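# Close and lock the open short end of a box

## Task

The cardboard box already has one short end shut and locked. Shut and lock the opposite short end too, tucking its corner flaps inside, so that at the finish both short ends are locked, all four walls are upright and the box's bottom lies flat on the table. Then release everything and move the grippers away. Anything that stays in place only because the robot holds it does not count.

## Robot and tools

Robot: two arms, left_arm and right_arm, each ending in a parallel gripper. The fingers point along the gripper's own +z axis and close along its y axis. The reported hand position is the point between the finger pads, about 1 cm short of the fingertips. The names left and right are labels only; left_arm sits on the +y side of the scene.

Scene frame: origin on the table top midway between the arms, +x out over the table, +z up. Each result's state line gives, for each arm, end_effector_position in metres and end_effector_quat_wxyz in this frame. At long reach the printed position may be somewhat off from the real one.

The 14-number row (used by execute_actions and move): seven numbers for left_arm (dx, dy, dz, rx, ry, rz, opening), then seven for right_arm in the same order. Every number lies in [-1, 1], and both arms must always be filled in, even if only one moves. dx to rz are an offset, not a pose: they are expressed in that gripper's own axes and counted from its pose in the most recent result that showed it (before any such result in the scene, and for later calls within one reply, from where the arm is when the action begins). Scale: 1.0 equals 0.6 m of travel or 180 degrees; rx, ry, rz form a single rotation vector. opening is absolute: +1 fully open (0.093 m), -1 closed. Zero offsets are not a pause; they pull the arm back to the reference pose. To keep an arm still, send it the offset back to where it should be in the first call of a reply and zeros afterwards, always with the opening it should keep.

execute_actions: argument actions, a list holding at most one item. An empty list just reports the current state. An action is {"rows": [...], "steps": n} with 1 to 15 rows and n up to 15 control steps of 1/30 s; each row is one step, the last row repeats to fill the count, and every row is measured from the same reference pose, not from the row before. A wait is {"steps": n} with n up to 300, counted from the previous result (thinking time is included). Optional pictures (boolean) switches camera images on or off. A refused call moves nothing.

move: argument target (one 14-number row as above, offsets from the last shown pose) and optional speed in m/s, 0.002 to 0.5, default 0.25 (turn rate capped at twice that in rad/s). Both grippers travel straight toward their targets and finish together, in 0.5 to 10 s; paths longer than 10 s stop short. Openings are sent at the start. The path ignores obstacles and the other arm; grippers lag, wander and may overshoot speed, especially with a nearly straight arm. Faster contact hits harder, and aiming further past a contact presses harder. The result adds a move: line naming the ending (done, off_target, moving, held, fault) and limits (paced = the commanded pose was clipped; held = a safety check blocked some steps, after which the arm may jump quickly), plus each gripper's remaining distance to its target.

wait: argument seconds, 0 to 10; lets the scene run with no new command.

zoom_image: camera (cam_high or cam_low) and region [x0, y0, x1, y1] in pixels of that camera's 672x504 image, top-left origin, at most 504 by 504; returns a closer view.

finished_scene: argument scene, the number of the current scene. Replying with no tool call ends everything.

Controller behaviour: each step the commanded pose is limited to 70 mm and 16 degrees from the measured pose, then solved by damped inverse kinematics with position favoured over orientation. After an action ends, an arm only continues to its last clipped pose, so long moves need follow-up commands; a Hand target line shows where each arm is currently headed. Joint friction can leave a gripper up to about 31 mm from the command, and very small commands may not move it. A pose unreachable line or HELD marks steps changed or blocked by the clearance check. Joint limits (rad): waist -2.618 to 3.054, shoulder 0 to 3.142, elbow 0 to 3.142, wrist pitch and wrist yaw -1.571 to 1.571, wrist roll -2.094 to 2.094.

Gripping: grip_measured is the finger motor's reading on the opening scale. The pads touch at about -0.94, and each millimetre of object width adds about 0.0208; each gripper has a fixed reading bias up to about 0.02. Commanding below the touching value squeezes harder, up to roughly 50 to 62 N per pad (less for parts thinner than about 5 mm). Keep sending the same closing number to keep holding. The last Joint positions entry per arm is the opening in metres, floored at zero.

Other readouts: joint torques (offset, scaled, noisy) and motor temperature. Holding loads heats motors; MOTOR HOT appears from 75 °C, 90 °C halts the arm for 10 s, and 100 °C drops it. Faults appear as FAULT lines. The simulation keeps running while a reply is being written.

Cameras: cam_high and cam_low, each 672x504, with pinhole-plus-radial calibration given by K, D and T_world_to_cam (world to camera, metres); actual poses may differ by a few degrees and millimetres.

Avoid: knocking anything off the table, dropping or slamming parts, hard or fast pushes, and letting the arms collide or press on each other. Occasional brief tugs on held parts or nudges to loose objects may occur.

Each tool is called after "Request:" as name(argument=value, ...) on one line, values as JSON.

## Session

Request:
execute_actions(actions=[])

Scene clock: 0.00 s of 5500.00 s.
left_arm: end_effector_position=(+0.3597, +0.4629, +0.2277) grip_measured=+0.993 end_effector_quat_wxyz=(+0.129, +0.166, +0.973, +0.093) | right_arm: end_effector_position=(+0.2619, -0.2308, +0.2982) grip_measured=+1.000 end_effector_quat_wxyz=(+0.617, -0.289, +0.652, -0.334)
Joint positions: left_arm=[ 0.412  2.042  2.249 -1.461  0.037  0.91   0.093] | right_arm=[ 0.669  0.328  0.513 -0.21   0.868 -0.894  0.093]
Joint velocities: left_arm=[ 0.002 -0.002 -0.007 -0.022 -0.022 -0.007  0.001] | right_arm=[-0.007 -0.007 -0.022 -0.081 -0.066  0.007  0.   ]
Joint torques (N m, as the arm reports them, + toward a larger angle): no reading
Motor temperatures (°C, as the motors report them): left_arm=[27 30 28 28 30 30] | right_arm=[27 26 31 31 27 27]
Hand target (left_arm): +0.360, +0.463, +0.228; +0.129, +0.166, +0.973, +0.093
Hand target (right_arm): +0.262, -0.231, +0.298; +0.617, -0.289, +0.652, -0.334

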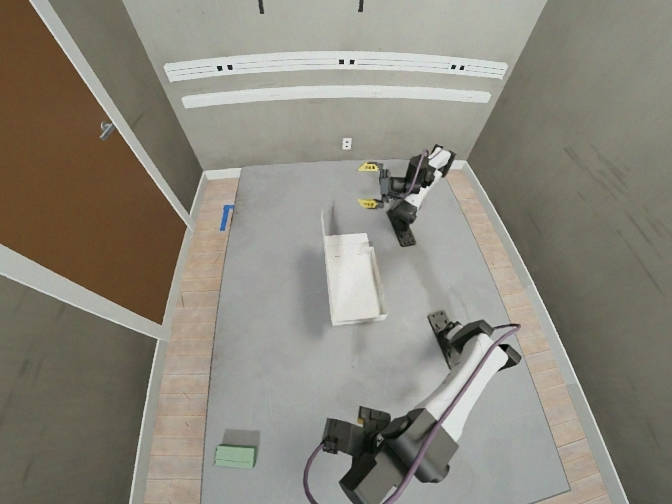

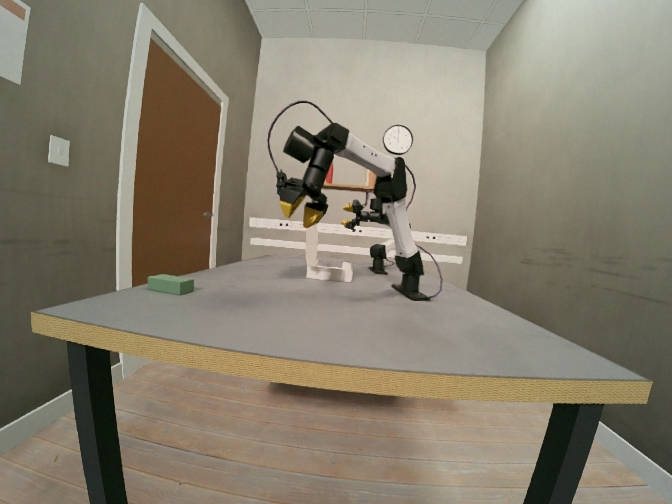

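Request:
zoom_image(camera="cam_high", region=[290, 190, 430, 340])

Request:
zoom_image(camera="cam_low", region=[280, 200, 400, 300])

Region (290, 190, 430, 340) of cam_high's 672x504 image, scaled by 3.360, with more detail than that image has; it fills the left 470 columns of this view, and the rest is white.

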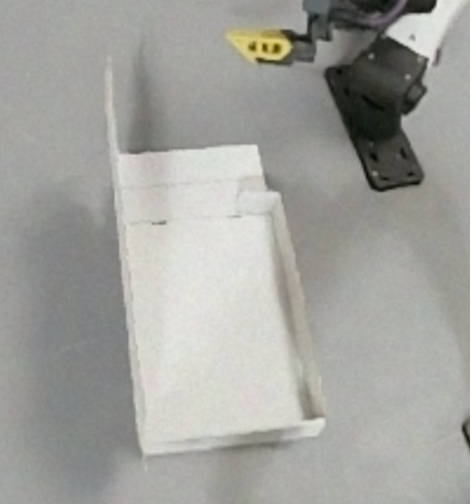

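Region (280, 200, 400, 300) of cam_low's 672x504 image, scaled by 4.200, with more detail than that image has.

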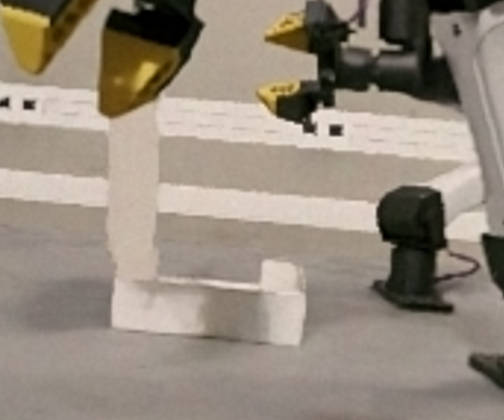

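Request:
zoom_image(camera="cam_high", region=[310, 200, 390, 270])

Region (310, 200, 390, 270) of cam_high's 672x504 image, scaled by 6.300, with more detail than that image has; it fills the top 441 rows of this view, and the rest is white.

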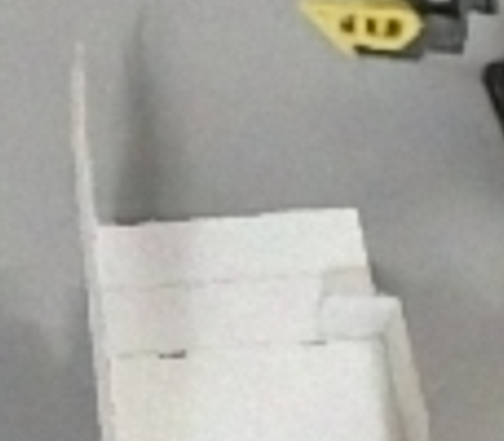

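Request:
move(target=[-0.015,-0.552,0.063,0.06,0.083,-0.107,1,0.087,0.238,0.313,-0.241,0.446,0.209,-1])

Scene clock: 91.87 s of 5500.00 s.
left_arm: end_effector_position=(+0.2791, +0.1616, +0.1251) grip_measured=+0.993 end_effector_quat_wxyz=(+0.001, +0.000, +1.000, +0.001) | right_arm: end_effector_position=(+0.4461, -0.1992, +0.1485) grip_measured=-0.978 end_effector_quat_wxyz=(+0.003, -0.003, +1.000, -0.016)
Joint positions: left_arm=[-0.385  1.679  1.406 -1.296 -0.003 -0.218  0.093] | right_arm=[ 0.066  2.148  2.132 -1.554  0.032  0.181  0.   ]
Joint velocities: left_arm=[ 0.012 -0.007 -0.002 -0.066 -0.022  0.037 -0.001] | right_arm=[ 0.007  0.012  0.012 -0.007  0.037  0.007  0.   ]
Joint torques (N m, as the arm reports them, + toward a larger angle): left_arm=[-0.56 -9.6   4.52  0.39 -0.06  0.02] | right_arm=[ -1.11 -13.11   8.16   0.41  -0.02   0.08]
Motor temperatures (°C, as the motors report them): left_arm=[27 50 35 31 30 30] | right_arm=[27 28 37 40 27 27]
Hand target (left_arm): +0.278, +0.158, +0.122; +0.002, +0.001, +1.000, -0.002
Hand target (right_arm): +0.448, -0.201, +0.154; +0.008, +0.007, +1.000, -0.010
Off the commanded pose (left_arm): 0.007 m, 0 deg.
Off the commanded pose (right_arm): 0.005 m, 2 deg.
joint sent to its limit (right arm) — the command would take joint 4 (wrist pitch) past its lower limit, so that joint was sent only as far as its limit.
After step 90, 84.77 s passed at rest.
move: done

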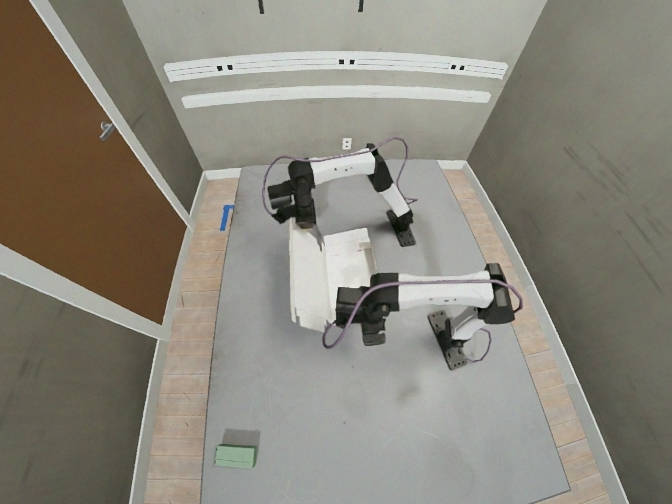

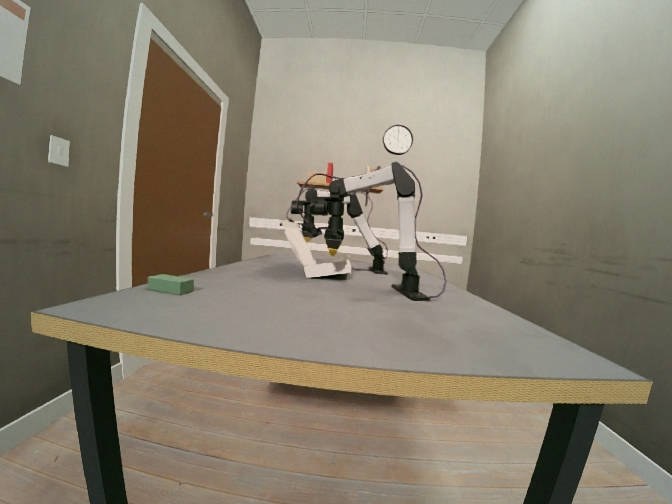

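Request:
move(target=[0.12,0,-0.03,0,0,0,1,0,-0.06,0,0,0,0,-1], speed=0.08)

Request:
zoom_image(camera="cam_high", region=[260, 170, 430, 350])

Request:
zoom_image(camera="cam_low", region=[270, 180, 400, 300])

Scene clock: 104.57 s of 5500.00 s.
left_arm: end_effector_position=(+0.2153, +0.1632, +0.1450) grip_measured=+0.993 end_effector_quat_wxyz=(+0.008, -0.001, +1.000, -0.001) | right_arm: end_effector_position=(+0.4475, -0.2306, +0.1449) grip_measured=-0.978 end_effector_quat_wxyz=(-0.005, -0.003, +1.000, -0.016)
Joint positions: left_arm=[-0.436  1.429  1.238 -1.363 -0.003 -0.272  0.093] | right_arm=[-0.011  2.148  2.117 -1.555  0.032  0.105  0.   ]
Joint velocities: left_arm=[ 0.002  0.002 -0.002 -0.037 -0.051 -0.081  0.   ] | right_arm=[-0.017  0.002 -0.002 -0.022 -0.095 -0.007  0.   ]
Joint torques (N m, as the arm reports them, + toward a larger angle): left_arm=[-0.62 -7.64  4.75  0.2  -0.12 -0.03] | right_arm=[ -1.17 -15.16   5.06   0.62   0.04  -0.05]
Motor temperatures (°C, as the motors report them): left_arm=[27 48 35 31 30 30] | right_arm=[27 34 38 37 27 27]
Hand target (left_arm): +0.207, +0.162, +0.143; +0.001, +0.000, +1.000, +0.001
Hand target (right_arm): +0.447, -0.235, +0.149; +0.003, -0.003, +1.000, -0.016
Off the commanded pose (left_arm): 0.009 m, 1 deg.
Off the commanded pose (right_arm): 0.007 m, 1 deg.
After step 90, 8.43 s passed at rest.
move: done

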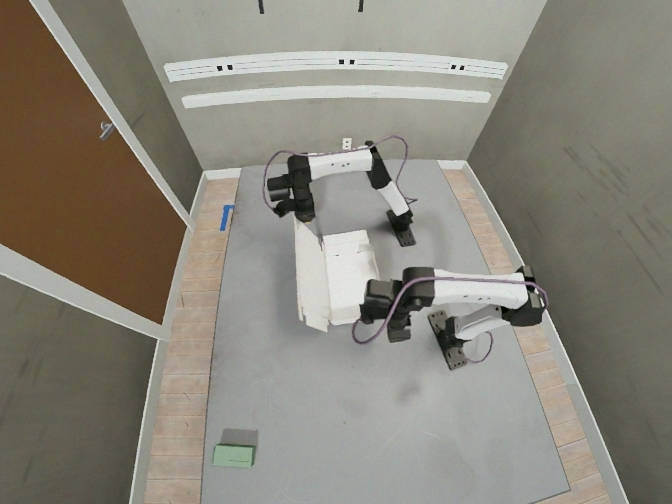

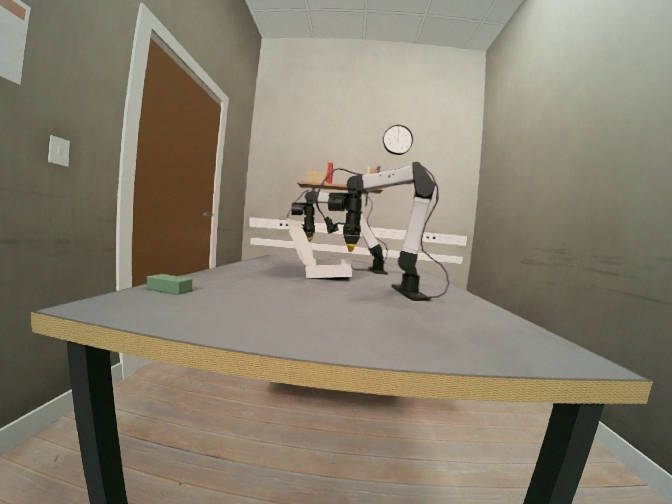

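Region (260, 170, 430, 350) of cam_high's 672x504 image, scaled by 2.800, with more detail than that image has.

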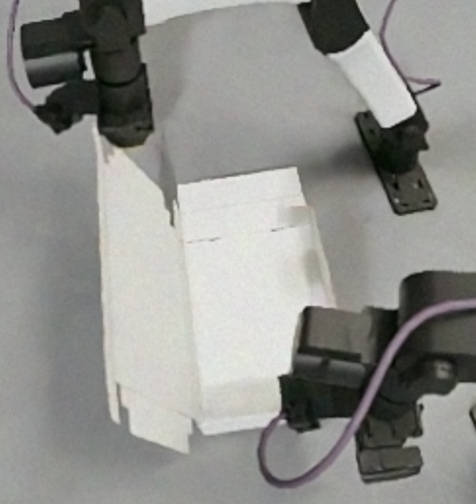

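Region (270, 180, 400, 300) of cam_low's 672x504 image, scaled by 3.877, with more detail than that image has; it fills the top 465 rows of this view, and the rest is white.

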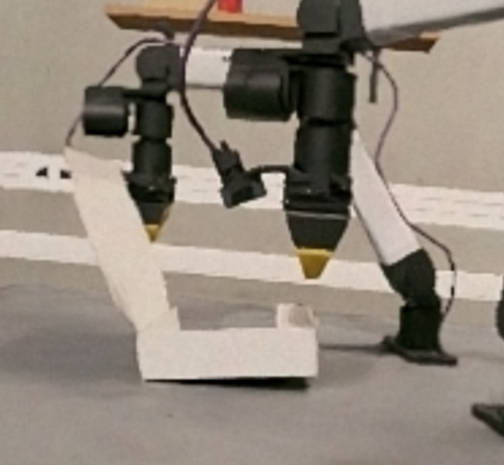

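Request:
move(target=[-0.01,-0.12,0.0,0,0,-0.5,1,0.06,-0.12,-0.03,0,0,-0.5,-1])

Request:
move(target=[0,0,0.08,0,0,0,1,0,0,0.08,0,-0.333,0,-1])

Request:
zoom_image(camera="cam_high", region=[260, 170, 430, 350])

Request:
zoom_image(camera="cam_low", region=[270, 180, 400, 300])

Scene clock: 143.67 s of 5500.00 s.
left_arm: end_effector_position=(+0.2164, +0.0968, +0.1455) grip_measured=+0.993 end_effector_quat_wxyz=(+0.002, -0.709, +0.705, -0.004) | right_arm: end_effector_position=(+0.4170, -0.2975, +0.1614) grip_measured=-0.978 end_effector_quat_wxyz=(-0.018, -0.709, +0.705, -0.004)
Joint positions: left_arm=[-0.679  1.536  1.338 -1.364 -0.003 -2.088  0.093] | right_arm=[-0.18   2.014  1.98  -1.555  0.032 -1.634  0.   ]
Joint velocities: left_arm=[-0.017  0.012 -0.002  0.037 -0.007  0.066 -0.001] | right_arm=[-0.002  0.007 -0.022  0.022 -0.007 -0.051  0.   ]
Joint torques (N m, as the arm reports them, + toward a larger angle): left_arm=[-0.68 -5.61  7.11  0.21 -0.14 -0.01] | right_arm=[ -1.3  -13.82   4.81   0.42   0.04  -0.09]
Motor temperatures (°C, as the motors report them): left_arm=[27 42 35 30 30 30] | right_arm=[27 48 36 35 27 27]
Hand target (left_arm): +0.221, +0.091, +0.146; -0.004, +0.708, -0.706, +0.008
Hand target (right_arm): +0.413, -0.302, +0.165; +0.016, +0.709, -0.705, +0.008
Off the commanded pose (left_arm): 0.008 m, 0 deg.
Off the commanded pose (right_arm): 0.008 m, 1 deg.
After step 90, 32.37 s passed at rest.
move: done

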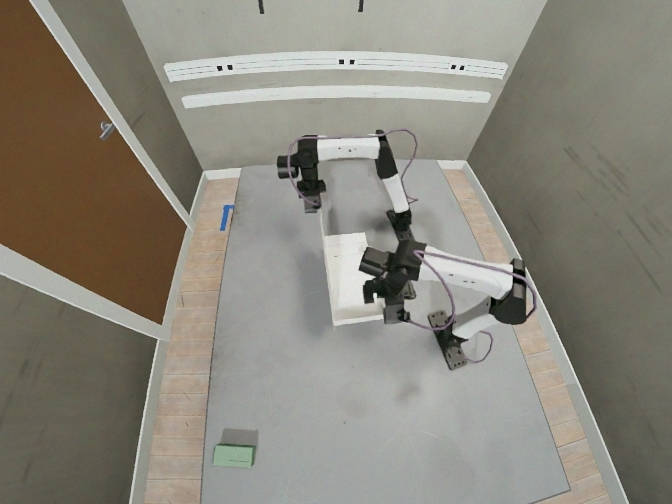

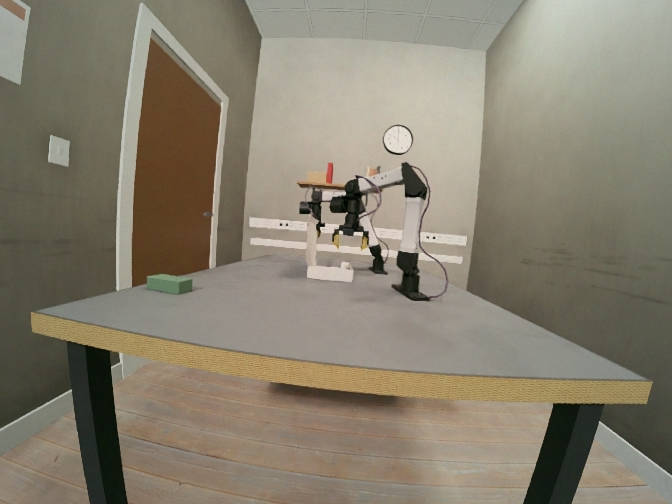

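Scene clock: 146.27 s of 5500.00 s.
left_arm: end_effector_position=(+0.2185, +0.0956, +0.1049) grip_measured=+0.993 end_effector_quat_wxyz=(+0.005, -0.709, +0.705, -0.012) | right_arm: end_effector_position=(+0.4202, -0.2971, +0.1158) grip_measured=-0.978 end_effector_quat_wxyz=(+0.330, -0.605, +0.662, +0.294)
Joint positions: left_arm=[-0.679  1.536  1.176 -1.186 -0.003 -2.088  0.093] | right_arm=[-0.534  2.204  1.808 -1.554 -0.856 -2.068  0.   ]
Joint velocities: left_arm=[ 0.002  0.002 -0.022 -0.037 -0.037 -0.066  0.   ] | right_arm=[ 0.017 -0.017 -0.002 -0.037 -0.022 -0.051  0.   ]
Joint torques (N m, as the arm reports them, + toward a larger angle): left_arm=[ 0.2  -6.01  4.57  0.27 -0.16  0.07] | right_arm=[ -1.27 -12.53   4.41  -0.48  -0.45  -0.08]
Motor temperatures (°C, as the motors report them): left_arm=[27 42 35 30 30 30] | right_arm=[27 48 36 35 27 27]
Hand target (left_arm): +0.217, +0.096, +0.098; -0.002, +0.709, -0.706, +0.004
Hand target (right_arm): +0.416, -0.297, +0.113; +0.333, -0.594, +0.665, +0.307
Off the commanded pose (left_arm): 0.008 m, 1 deg.
Off the commanded pose (right_arm): 0.005 m, 8 deg.
joint sent to its limit (right arm) — the command would take joint 4 (wrist pitch) past its lower limit and joint 6 (wrist roll) past its lower limit, so those joints were sent only as far as their limits.
move: off_target (right_arm)

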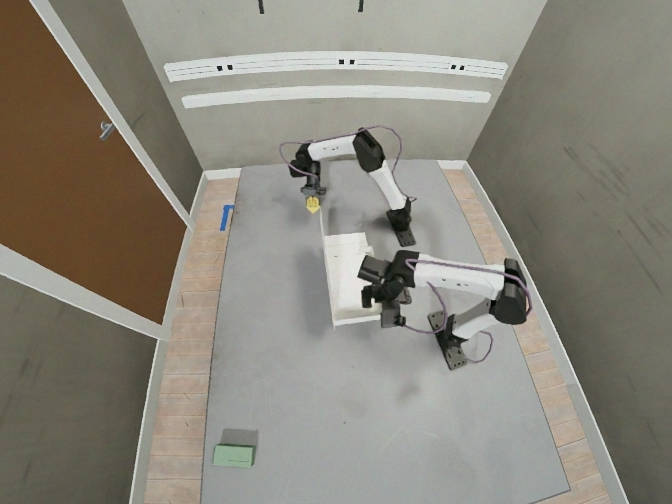

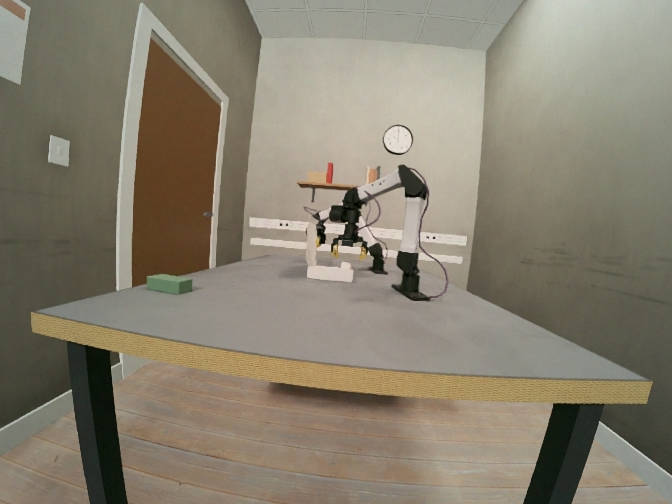

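Region (260, 170, 430, 350) of cam_high's 672x504 image, scaled by 2.800, with more detail than that image has.

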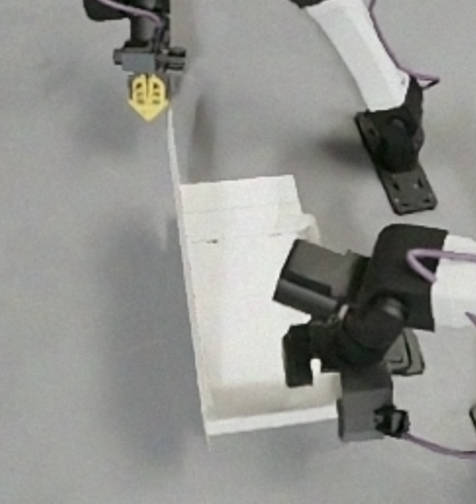

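Region (270, 180, 400, 300) of cam_low's 672x504 image, scaled by 3.877, with more detail than that image has; it fills the top 465 rows of this view, and the rest is white.

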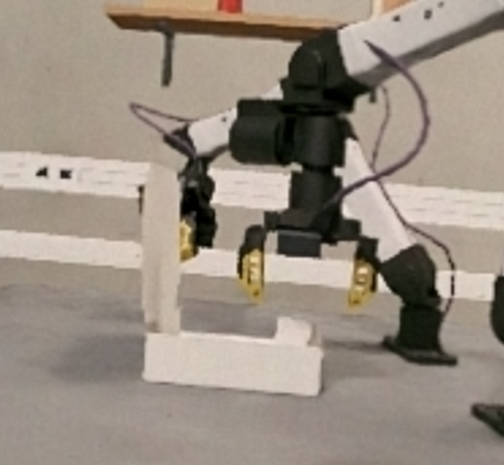

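Request:
move(target=[-0.04,-0.005,0.125,0,0,0,1,-0.036,-0.01,0.282,0,0,0,-1], speed=0.1)

Request:
move(target=[0,0,0.0,0,0,0,-1,0,0,0,0,0,0,-1])

Request:
zoom_image(camera="cam_high", region=[260, 170, 430, 350])

Request:
zoom_image(camera="cam_low", region=[270, 180, 400, 300])

Scene clock: 163.80 s of 5500.00 s.
left_arm: end_effector_position=(+0.2267, +0.1125, +0.0388) grip_measured=+0.993 end_effector_quat_wxyz=(+0.009, -0.706, +0.708, -0.025) | right_arm: end_effector_position=(+0.4414, -0.1551, +0.0280) grip_measured=-0.978 end_effector_quat_wxyz=(+0.325, -0.604, +0.665, +0.295)
Joint positions: left_arm=[-0.607  1.576  0.942 -0.885  0.    -2.008  0.093] | right_arm=[-0.166  2.154  1.378 -0.73  -0.908 -1.488  0.   ]
Joint velocities: left_arm=[-0.007 -0.007 -0.017 -0.081 -0.007 -0.007 -0.   ] | right_arm=[ 0.002 -0.002  0.002  0.11   0.007  0.066  0.   ]
Joint torques (N m, as the arm reports them, + toward a larger angle): left_arm=[ 1.28 -5.45  4.11  0.34 -0.17  0.06] | right_arm=[  0.39 -13.98   4.38   0.77  -0.47   0.09]
Motor temperatures (°C, as the motors report them): left_arm=[27 41 35 30 30 30] | right_arm=[27 48 36 35 27 27]
Hand target (left_arm): +0.223, +0.118, +0.030; -0.005, +0.709, -0.705, +0.012
Hand target (right_arm): +0.440, -0.151, +0.031; +0.331, -0.604, +0.662, +0.295
Off the commanded pose (left_arm): 0.012 m, 2 deg.
Off the commanded pose (right_arm): 0.005 m, 1 deg.
After step 90, 12.27 s passed at rest.
move: off_target (left_arm)

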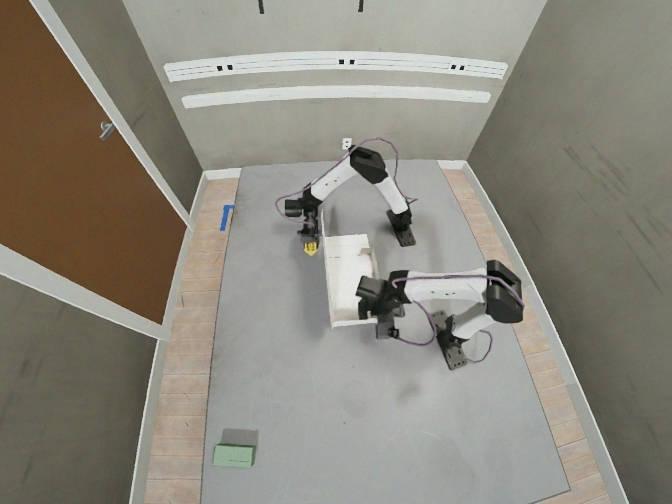

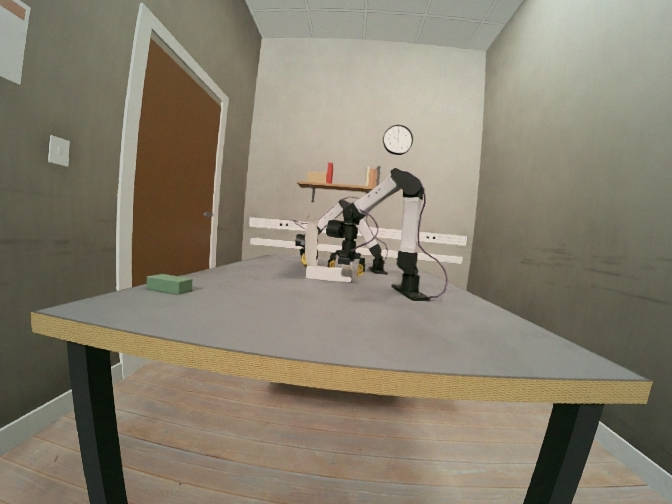

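Scene clock: 164.30 s of 5500.00 s.
left_arm: end_effector_position=(+0.2265, +0.1128, +0.0388) grip_measured=-0.996 end_effector_quat_wxyz=(+0.009, -0.705, +0.708, -0.024) | right_arm: end_effector_position=(+0.4414, -0.1551, +0.0280) grip_measured=-0.978 end_effector_quat_wxyz=(+0.325, -0.604, +0.665, +0.295)
Joint positions: left_arm=[-0.606  1.576  0.942 -0.886  0.    -2.007  0.   ] | right_arm=[-0.166  2.154  1.378 -0.73  -0.908 -1.488  0.   ]
Joint velocities: left_arm=[-0.007 -0.007 -0.012  0.007 -0.037 -0.066  0.   ] | right_arm=[ 0.017 -0.002 -0.007 -0.051 -0.007 -0.022  0.   ]
Joint torques (N m, as the arm reports them, + toward a larger angle): left_arm=[ 0.11 -7.55  5.55  0.25 -0.18  0.06] | right_arm=[ -0.21 -12.81   5.7    0.59  -0.4    0.01]
Motor temperatures (°C, as the motors report them): left_arm=[27 41 35 30 30 30] | right_arm=[27 48 36 35 27 27]
Hand target (left_arm): +0.227, +0.112, +0.039; -0.009, +0.706, -0.708, +0.025
Hand target (right_arm): +0.441, -0.155, +0.028; +0.325, -0.604, +0.665, +0.295
Off the commanded pose (left_arm): 0.000 m, 0 deg.
Off the commanded pose (right_arm): 0.000 m, 0 deg.
move: done

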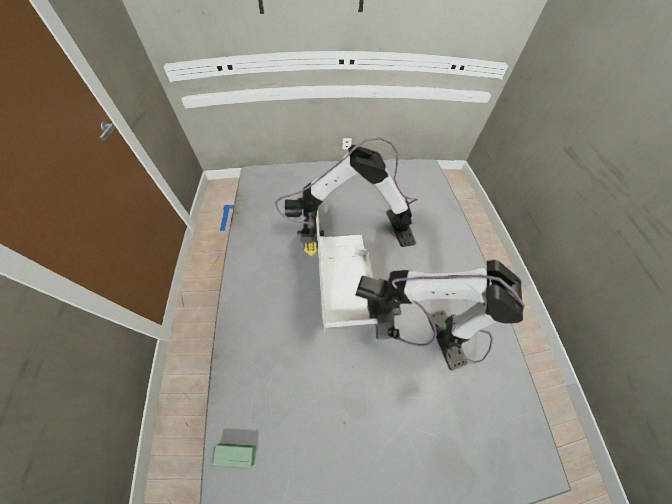

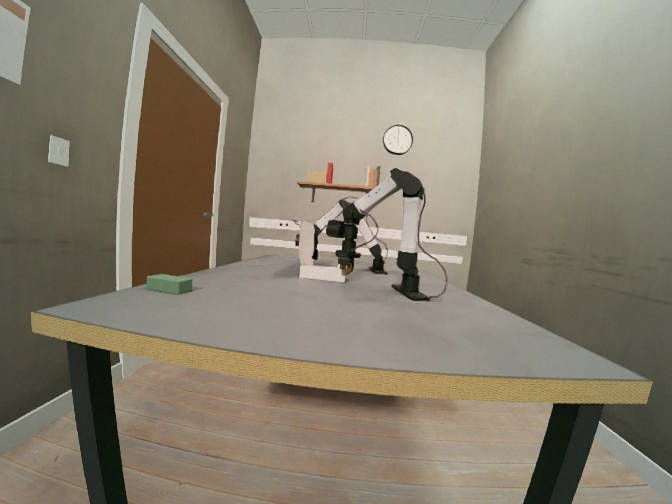

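Region (260, 170, 430, 350) of cam_high's 672x504 image, scaled by 2.800, with more detail than that image has.

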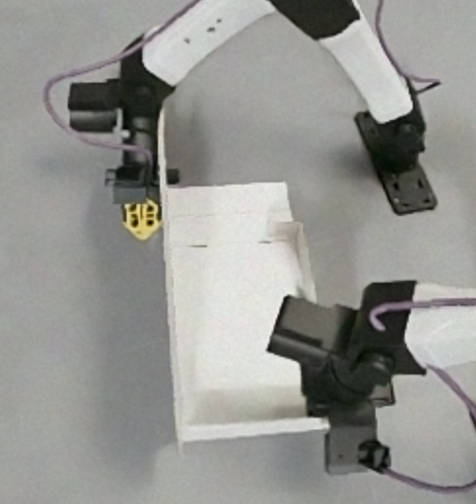

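Region (270, 180, 400, 300) of cam_low's 672x504 image, scaled by 3.877, with more detail than that image has; it fills the top 465 rows of this view, and the rest is white.

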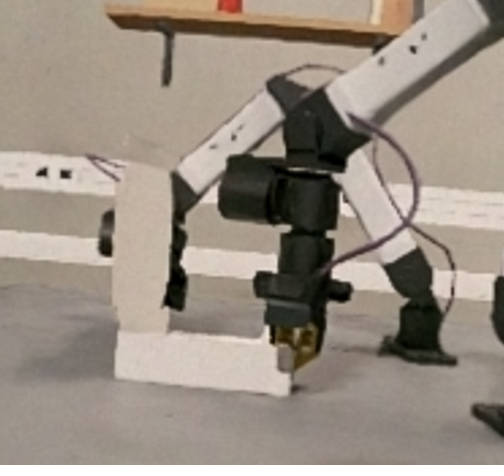

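Request:
move(target=[0,0,0.0,0,0,0,-1,0.01,0.1,-0.015,0,0,0,-1], speed=0.04)

Request:
zoom_image(camera="cam_high", region=[270, 180, 400, 300])

Request:
zoom_image(camera="cam_low", region=[270, 180, 400, 300])

Scene clock: 175.93 s of 5500.00 s.
left_arm: end_effector_position=(+0.2187, +0.1148, +0.0386) grip_measured=-0.996 end_effector_quat_wxyz=(-0.001, -0.690, +0.724, -0.010) | right_arm: end_effector_position=(+0.3915, -0.1606, +0.0262) grip_measured=-0.978 end_effector_quat_wxyz=(+0.329, -0.605, +0.665, +0.287)
Joint positions: left_arm=[-0.606  1.576  0.942 -0.919  0.01  -1.963  0.   ] | right_arm=[-0.187  1.991  1.113 -0.63  -0.903 -1.512  0.   ]
Joint velocities: left_arm=[-0.017  0.012  0.002 -0.007 -0.081  0.037  0.   ] | right_arm=[-0.002 -0.002 -0.012  0.066  0.022 -0.022  0.   ]
Joint torques (N m, as the arm reports them, + toward a larger angle): left_arm=[ 0.18 -7.46  5.32  0.45 -0.24 -0.36] | right_arm=[ -0.54 -12.46   3.31   0.39  -0.45  -0.13]
Motor temperatures (°C, as the motors report them): left_arm=[27 40 35 30 30 30] | right_arm=[27 49 36 35 27 27]
Hand target (left_arm): +0.226, +0.113, +0.039; -0.008, +0.705, -0.709, +0.024
Hand target (right_arm): +0.381, -0.160, +0.027; +0.325, -0.604, +0.665, +0.295
Off the commanded pose (left_arm): 0.008 m, 3 deg.
Off the commanded pose (right_arm): 0.011 m, 1 deg.
After step 90, 6.83 s passed at rest.
move: off_target (left_arm, right_arm)

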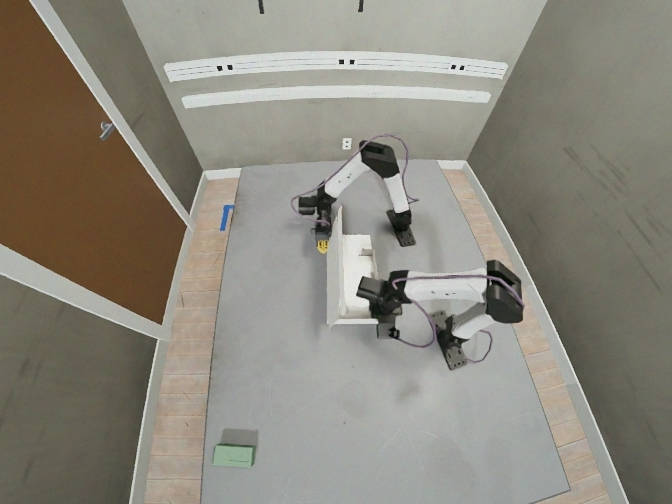

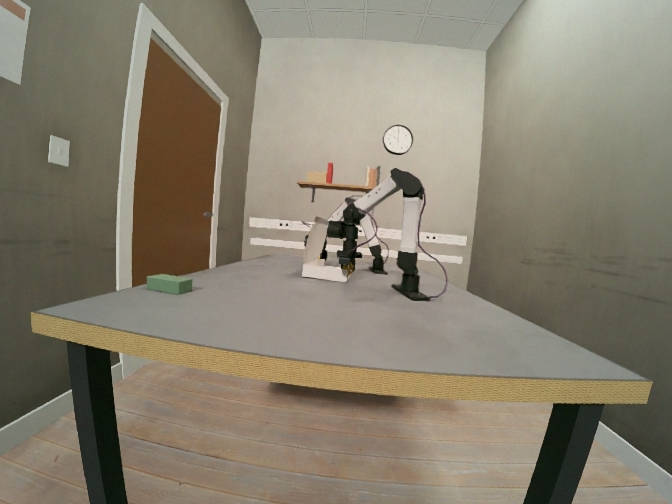

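Region (270, 180, 400, 300) of cam_high's 672x504 image, scaled by 3.877, with more detail than that image has; it fills the top 465 rows of this view, and the rest is white.

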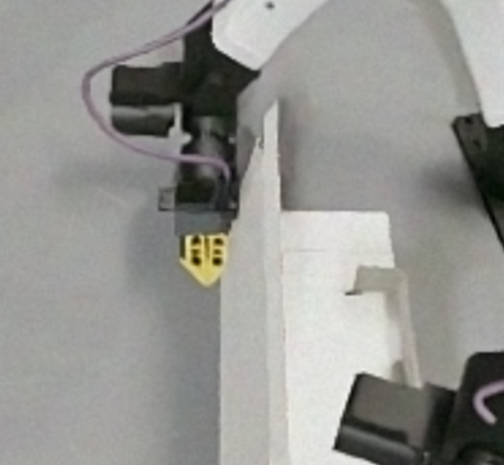

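Region (270, 180, 400, 300) of cam_low's 672x504 image, scaled by 3.877, with more detail than that image has; it fills the top 465 rows of this view, and the rest is white.

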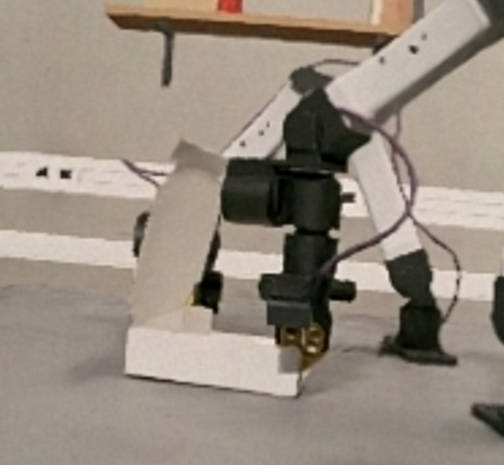

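Request:
move(target=[0,-0.012,0.0,0,0,0.015,-1,0.035,-0.08,-0.046,0,-0.1,0,-1], speed=0.06)

Request:
zoom_image(camera="cam_high", region=[270, 180, 400, 300])

Request:
move(target=[0,0,0.0,0,0,0,-1,0,0.09,0,0,0,0,-1], speed=0.04)

Request:
zoom_image(camera="cam_high", region=[270, 180, 400, 300])

Request:
zoom_image(camera="cam_low", region=[270, 180, 400, 300])

Scene clock: 199.77 s of 5500.00 s.
left_arm: end_effector_position=(+0.2185, +0.1137, +0.0387) grip_measured=-0.996 end_effector_quat_wxyz=(-0.005, -0.674, +0.739, -0.008) | right_arm: end_effector_position=(+0.4328, -0.1950, +0.0263) grip_measured=-0.978 end_effector_quat_wxyz=(+0.421, -0.560, +0.606, +0.378)
Joint positions: left_arm=[-0.606  1.583  0.95  -0.927  0.016 -1.919  0.   ] | right_arm=[-0.334  2.331  1.468 -1.008 -1.184 -1.908  0.   ]
Joint velocities: left_arm=[-0.002 -0.017 -0.017  0.022 -0.051  0.11   0.   ] | right_arm=[-0.002 -0.012  0.007  0.051 -0.022 -0.007  0.   ]
Joint torques (N m, as the arm reports them, + toward a larger angle): left_arm=[ 0.92 -5.57  6.79  0.21 -0.22  0.16] | right_arm=[ -1.23 -12.29   6.49  -0.28  -0.57  -0.09]
Motor temperatures (°C, as the motors report them): left_arm=[27 40 36 30 30 30] | right_arm=[27 48 35 34 27 27]
Hand target (left_arm): +0.226, +0.114, +0.039; -0.001, -0.673, +0.740, -0.010
Hand target (right_arm): +0.437, -0.199, +0.029; -0.428, +0.554, -0.606, -0.379
Off the commanded pose (left_arm): 0.007 m, 1 deg.
Off the commanded pose (right_arm): 0.006 m, 1 deg.
After step 90, 17.73 s passed at rest.
move: done

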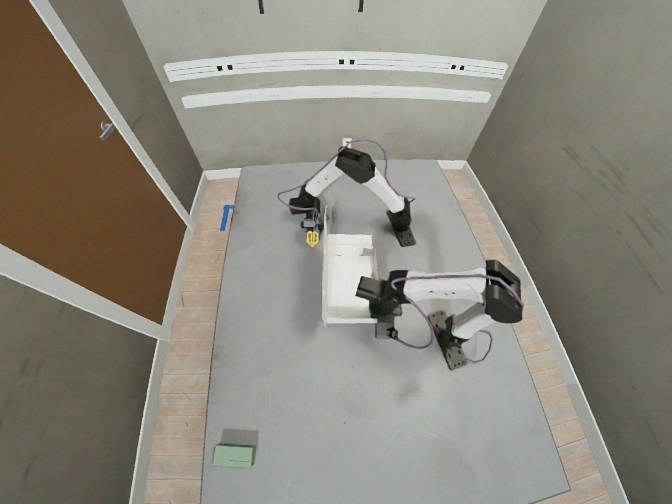

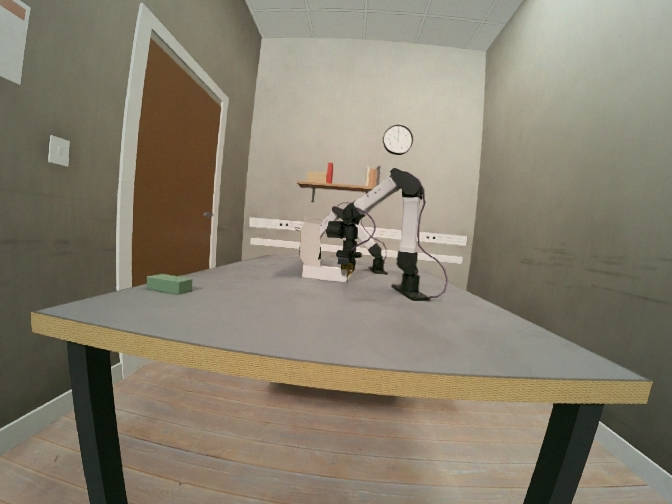

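Region (270, 180, 400, 300) of cam_high's 672x504 image, scaled by 3.877, with more detail than that image has; it fills the top 465 rows of this view, and the rest is white.

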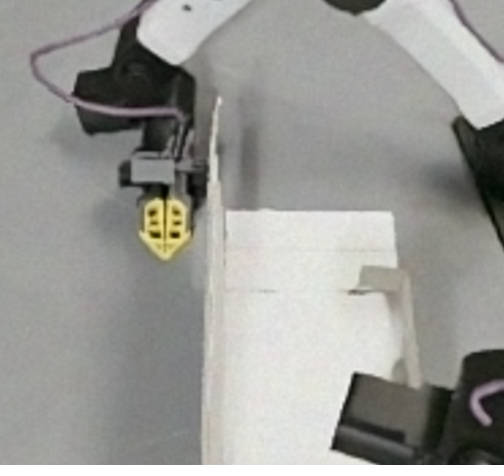

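Scene clock: 201.37 s of 5500.00 s.
left_arm: end_effector_position=(+0.2185, +0.1137, +0.0387) grip_measured=-0.996 end_effector_quat_wxyz=(-0.005, -0.674, +0.739, -0.008) | right_arm: end_effector_position=(+0.3797, -0.1864, +0.0225) grip_measured=-0.978 end_effector_quat_wxyz=(+0.414, -0.554, +0.608, +0.391)
Joint positions: left_arm=[-0.606  1.583  0.95  -0.927  0.016 -1.919  0.   ] | right_arm=[-0.343  2.214  1.213 -0.941 -1.183 -1.952  0.   ]
Joint velocities: left_arm=[-0.017 -0.002 -0.012 -0.007 -0.007  0.037  0.   ] | right_arm=[ 0.002 -0.017 -0.017  0.051 -0.007  0.007  0.   ]
Joint torques (N m, as the arm reports them, + toward a larger angle): left_arm=[ 0.24 -7.34  5.63  0.18 -0.13  0.08] | right_arm=[ -1.37 -13.27   2.71  -0.08  -0.36  -0.08]
Motor temperatures (°C, as the motors report them): left_arm=[27 40 36 30 30 30] | right_arm=[27 49 35 34 27 27]
Hand target (left_arm): +0.218, +0.114, +0.039; -0.005, -0.674, +0.739, -0.008
Hand target (right_arm): +0.379, -0.190, +0.024; +0.420, -0.560, +0.606, +0.379
Off the commanded pose (left_arm): 0.000 m, 0 deg.
Off the commanded pose (right_arm): 0.005 m, 2 deg.
move: done

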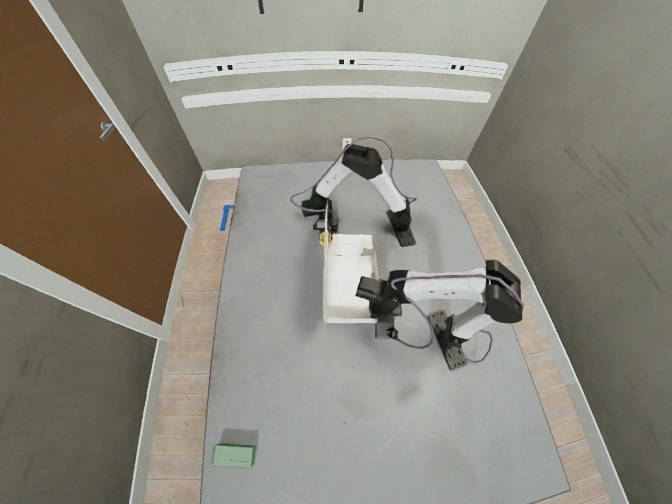

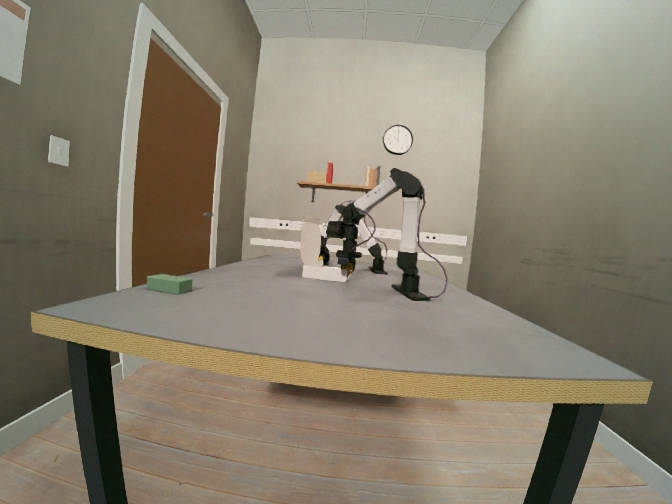

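Region (270, 180, 400, 300) of cam_high's 672x504 image, scaled by 3.877, with more detail than that image has; it fills the top 465 rows of this view, and the rest is white.

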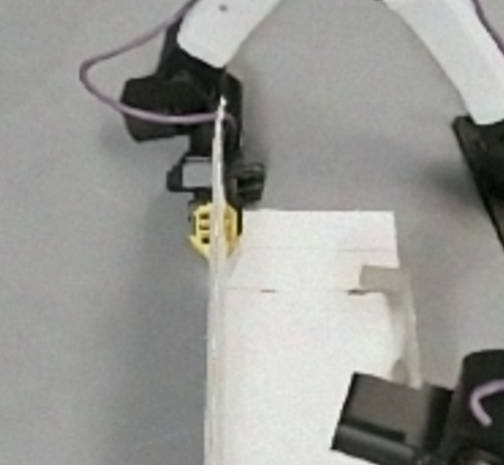

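Region (270, 180, 400, 300) of cam_low's 672x504 image, scaled by 3.877, with more detail than that image has; it fills the top 465 rows of this view, and the rest is white.

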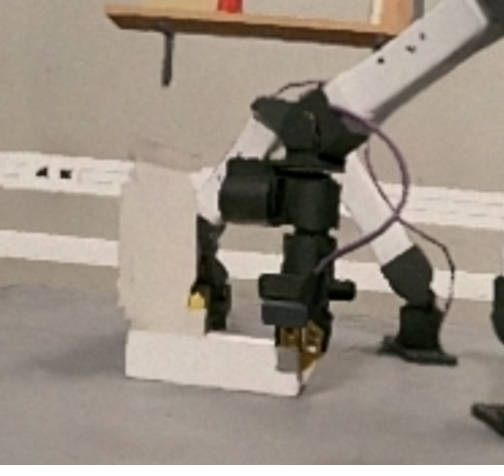

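Request:
move(target=[0,0,0.0,0,0,0,-1,-0.015,0.06,0.02,0,0,0,-1], speed=0.04)

Request:
zoom_image(camera="cam_high", region=[270, 180, 400, 300])

Request:
move(target=[0,0,0.0,0,0,0,-1,-0.022,0.0,0.045,0,0,0,-1], speed=0.04)

Request:
zoom_image(camera="cam_high", region=[270, 180, 400, 300])

Scene clock: 209.30 s of 5500.00 s.
left_arm: end_effector_position=(+0.2157, +0.1149, +0.0387) grip_measured=-0.996 end_effector_quat_wxyz=(-0.008, -0.673, +0.740, -0.003) | right_arm: end_effector_position=(+0.3500, -0.1780, +0.0222) grip_measured=-0.978 end_effector_quat_wxyz=(+0.415, -0.550, +0.614, +0.386)
Joint positions: left_arm=[-0.606  1.583  0.95  -0.94   0.016 -1.916  0.   ] | right_arm=[-0.337  2.107  1.03  -0.809 -1.184 -1.892  0.   ]
Joint velocities: left_arm=[-0.007 -0.002 -0.002  0.095  0.037 -0.066  0.   ] | right_arm=[-0.007  0.002  0.002  0.022 -0.007  0.037  0.   ]
Joint torques (N m, as the arm reports them, + toward a larger angle): left_arm=[ 0.17 -7.36  5.4   0.24 -0.13  0.01] | right_arm=[  2.   -12.23   2.29  -0.09  -0.5    0.06]
Motor temperatures (°C, as the motors report them): left_arm=[27 40 37 30 30 30] | right_arm=[27 49 35 34 27 27]
Hand target (left_arm): +0.218, +0.114, +0.039; -0.005, -0.674, +0.739, -0.008
Hand target (right_arm): +0.345, -0.170, +0.026; +0.414, -0.554, +0.607, +0.391
Off the commanded pose (left_arm): 0.003 m, 1 deg.
Off the commanded pose (right_arm): 0.011 m, 1 deg.
After step 90, 3.70 s passed at rest.
move: off_target (right_arm)

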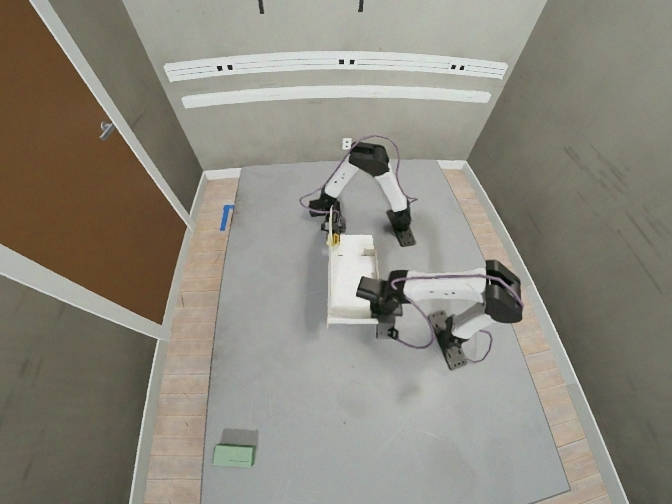

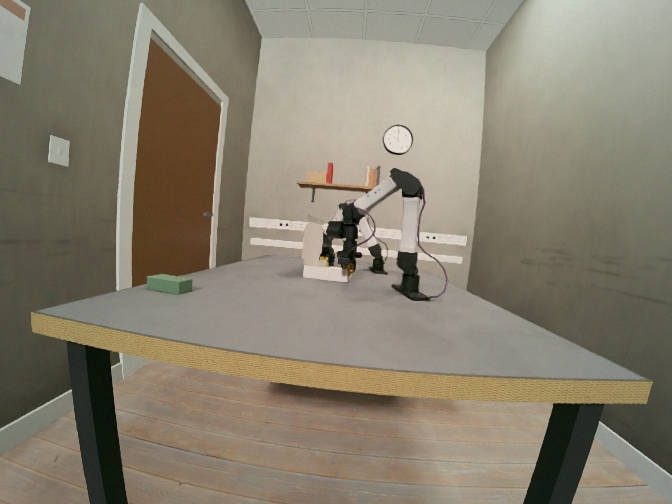

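Region (270, 180, 400, 300) of cam_high's 672x504 image, scaled by 3.877, with more detail than that image has; it fills the top 465 rows of this view, and the rest is white.

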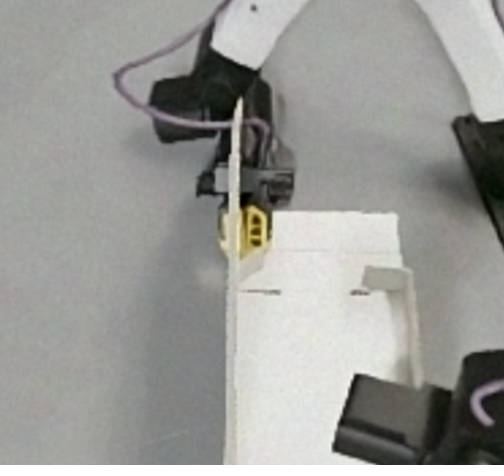

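Scene clock: 210.47 s of 5500.00 s.
left_arm: end_effector_position=(+0.2112, +0.1224, +0.0388) grip_measured=-0.996 end_effector_quat_wxyz=(-0.004, -0.688, +0.726, +0.015) | right_arm: end_effector_position=(+0.3607, -0.1596, +0.0221) grip_measured=-0.978 end_effector_quat_wxyz=(+0.420, -0.542, +0.621, +0.380)
Joint positions: left_arm=[-0.6    1.583  0.95  -0.969 -0.004 -1.951  0.   ] | right_arm=[-0.272  2.061  0.965 -0.56  -1.203 -1.643  0.   ]
Joint velocities: left_arm=[-0.012  0.002 -0.002 -0.022 -0.066  0.007  0.   ] | right_arm=[-0.002 -0.017 -0.017 -0.022 -0.051  0.037  0.   ]
Joint torques (N m, as the arm reports them, + toward a larger angle): left_arm=[-0.36 -7.38  5.34  0.34  0.09  0.37] | right_arm=[  2.81 -12.12   2.53   0.36  -0.48  -0.01]
Motor temperatures (°C, as the motors report them): left_arm=[27 40 37 30 30 30] | right_arm=[27 49 35 34 27 27]
Hand target (left_arm): +0.216, +0.115, +0.039; +0.007, +0.673, -0.740, +0.002
Hand target (right_arm): +0.353, -0.149, +0.025; +0.415, -0.550, +0.613, +0.386
Off the commanded pose (left_arm): 0.009 m, 3 deg.
Off the commanded pose (right_arm): 0.014 m, 2 deg.
move: off_target (left_arm, right_arm)

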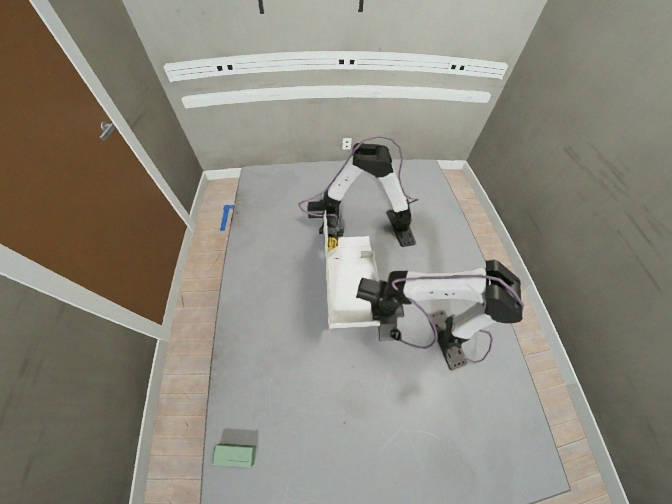

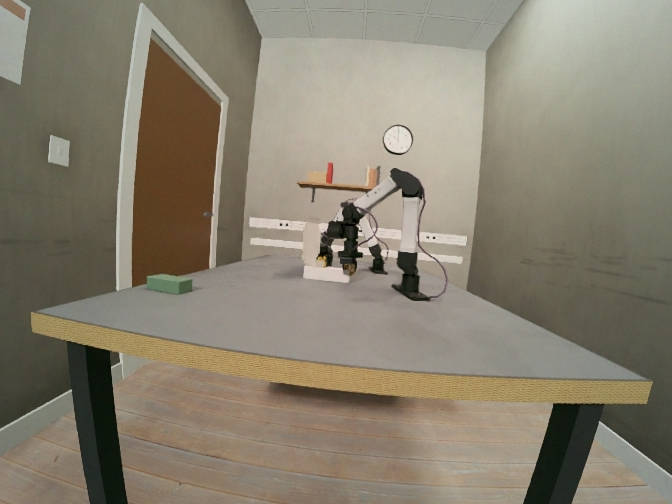

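Region (270, 180, 400, 300) of cam_high's 672x504 image, scaled by 3.877, with more detail than that image has; it fills the top 465 rows of this view, and the rest is white.

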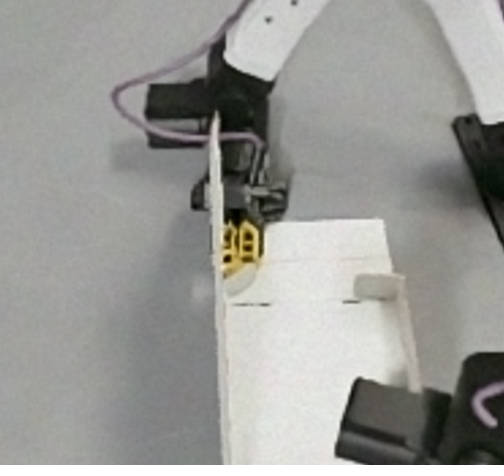

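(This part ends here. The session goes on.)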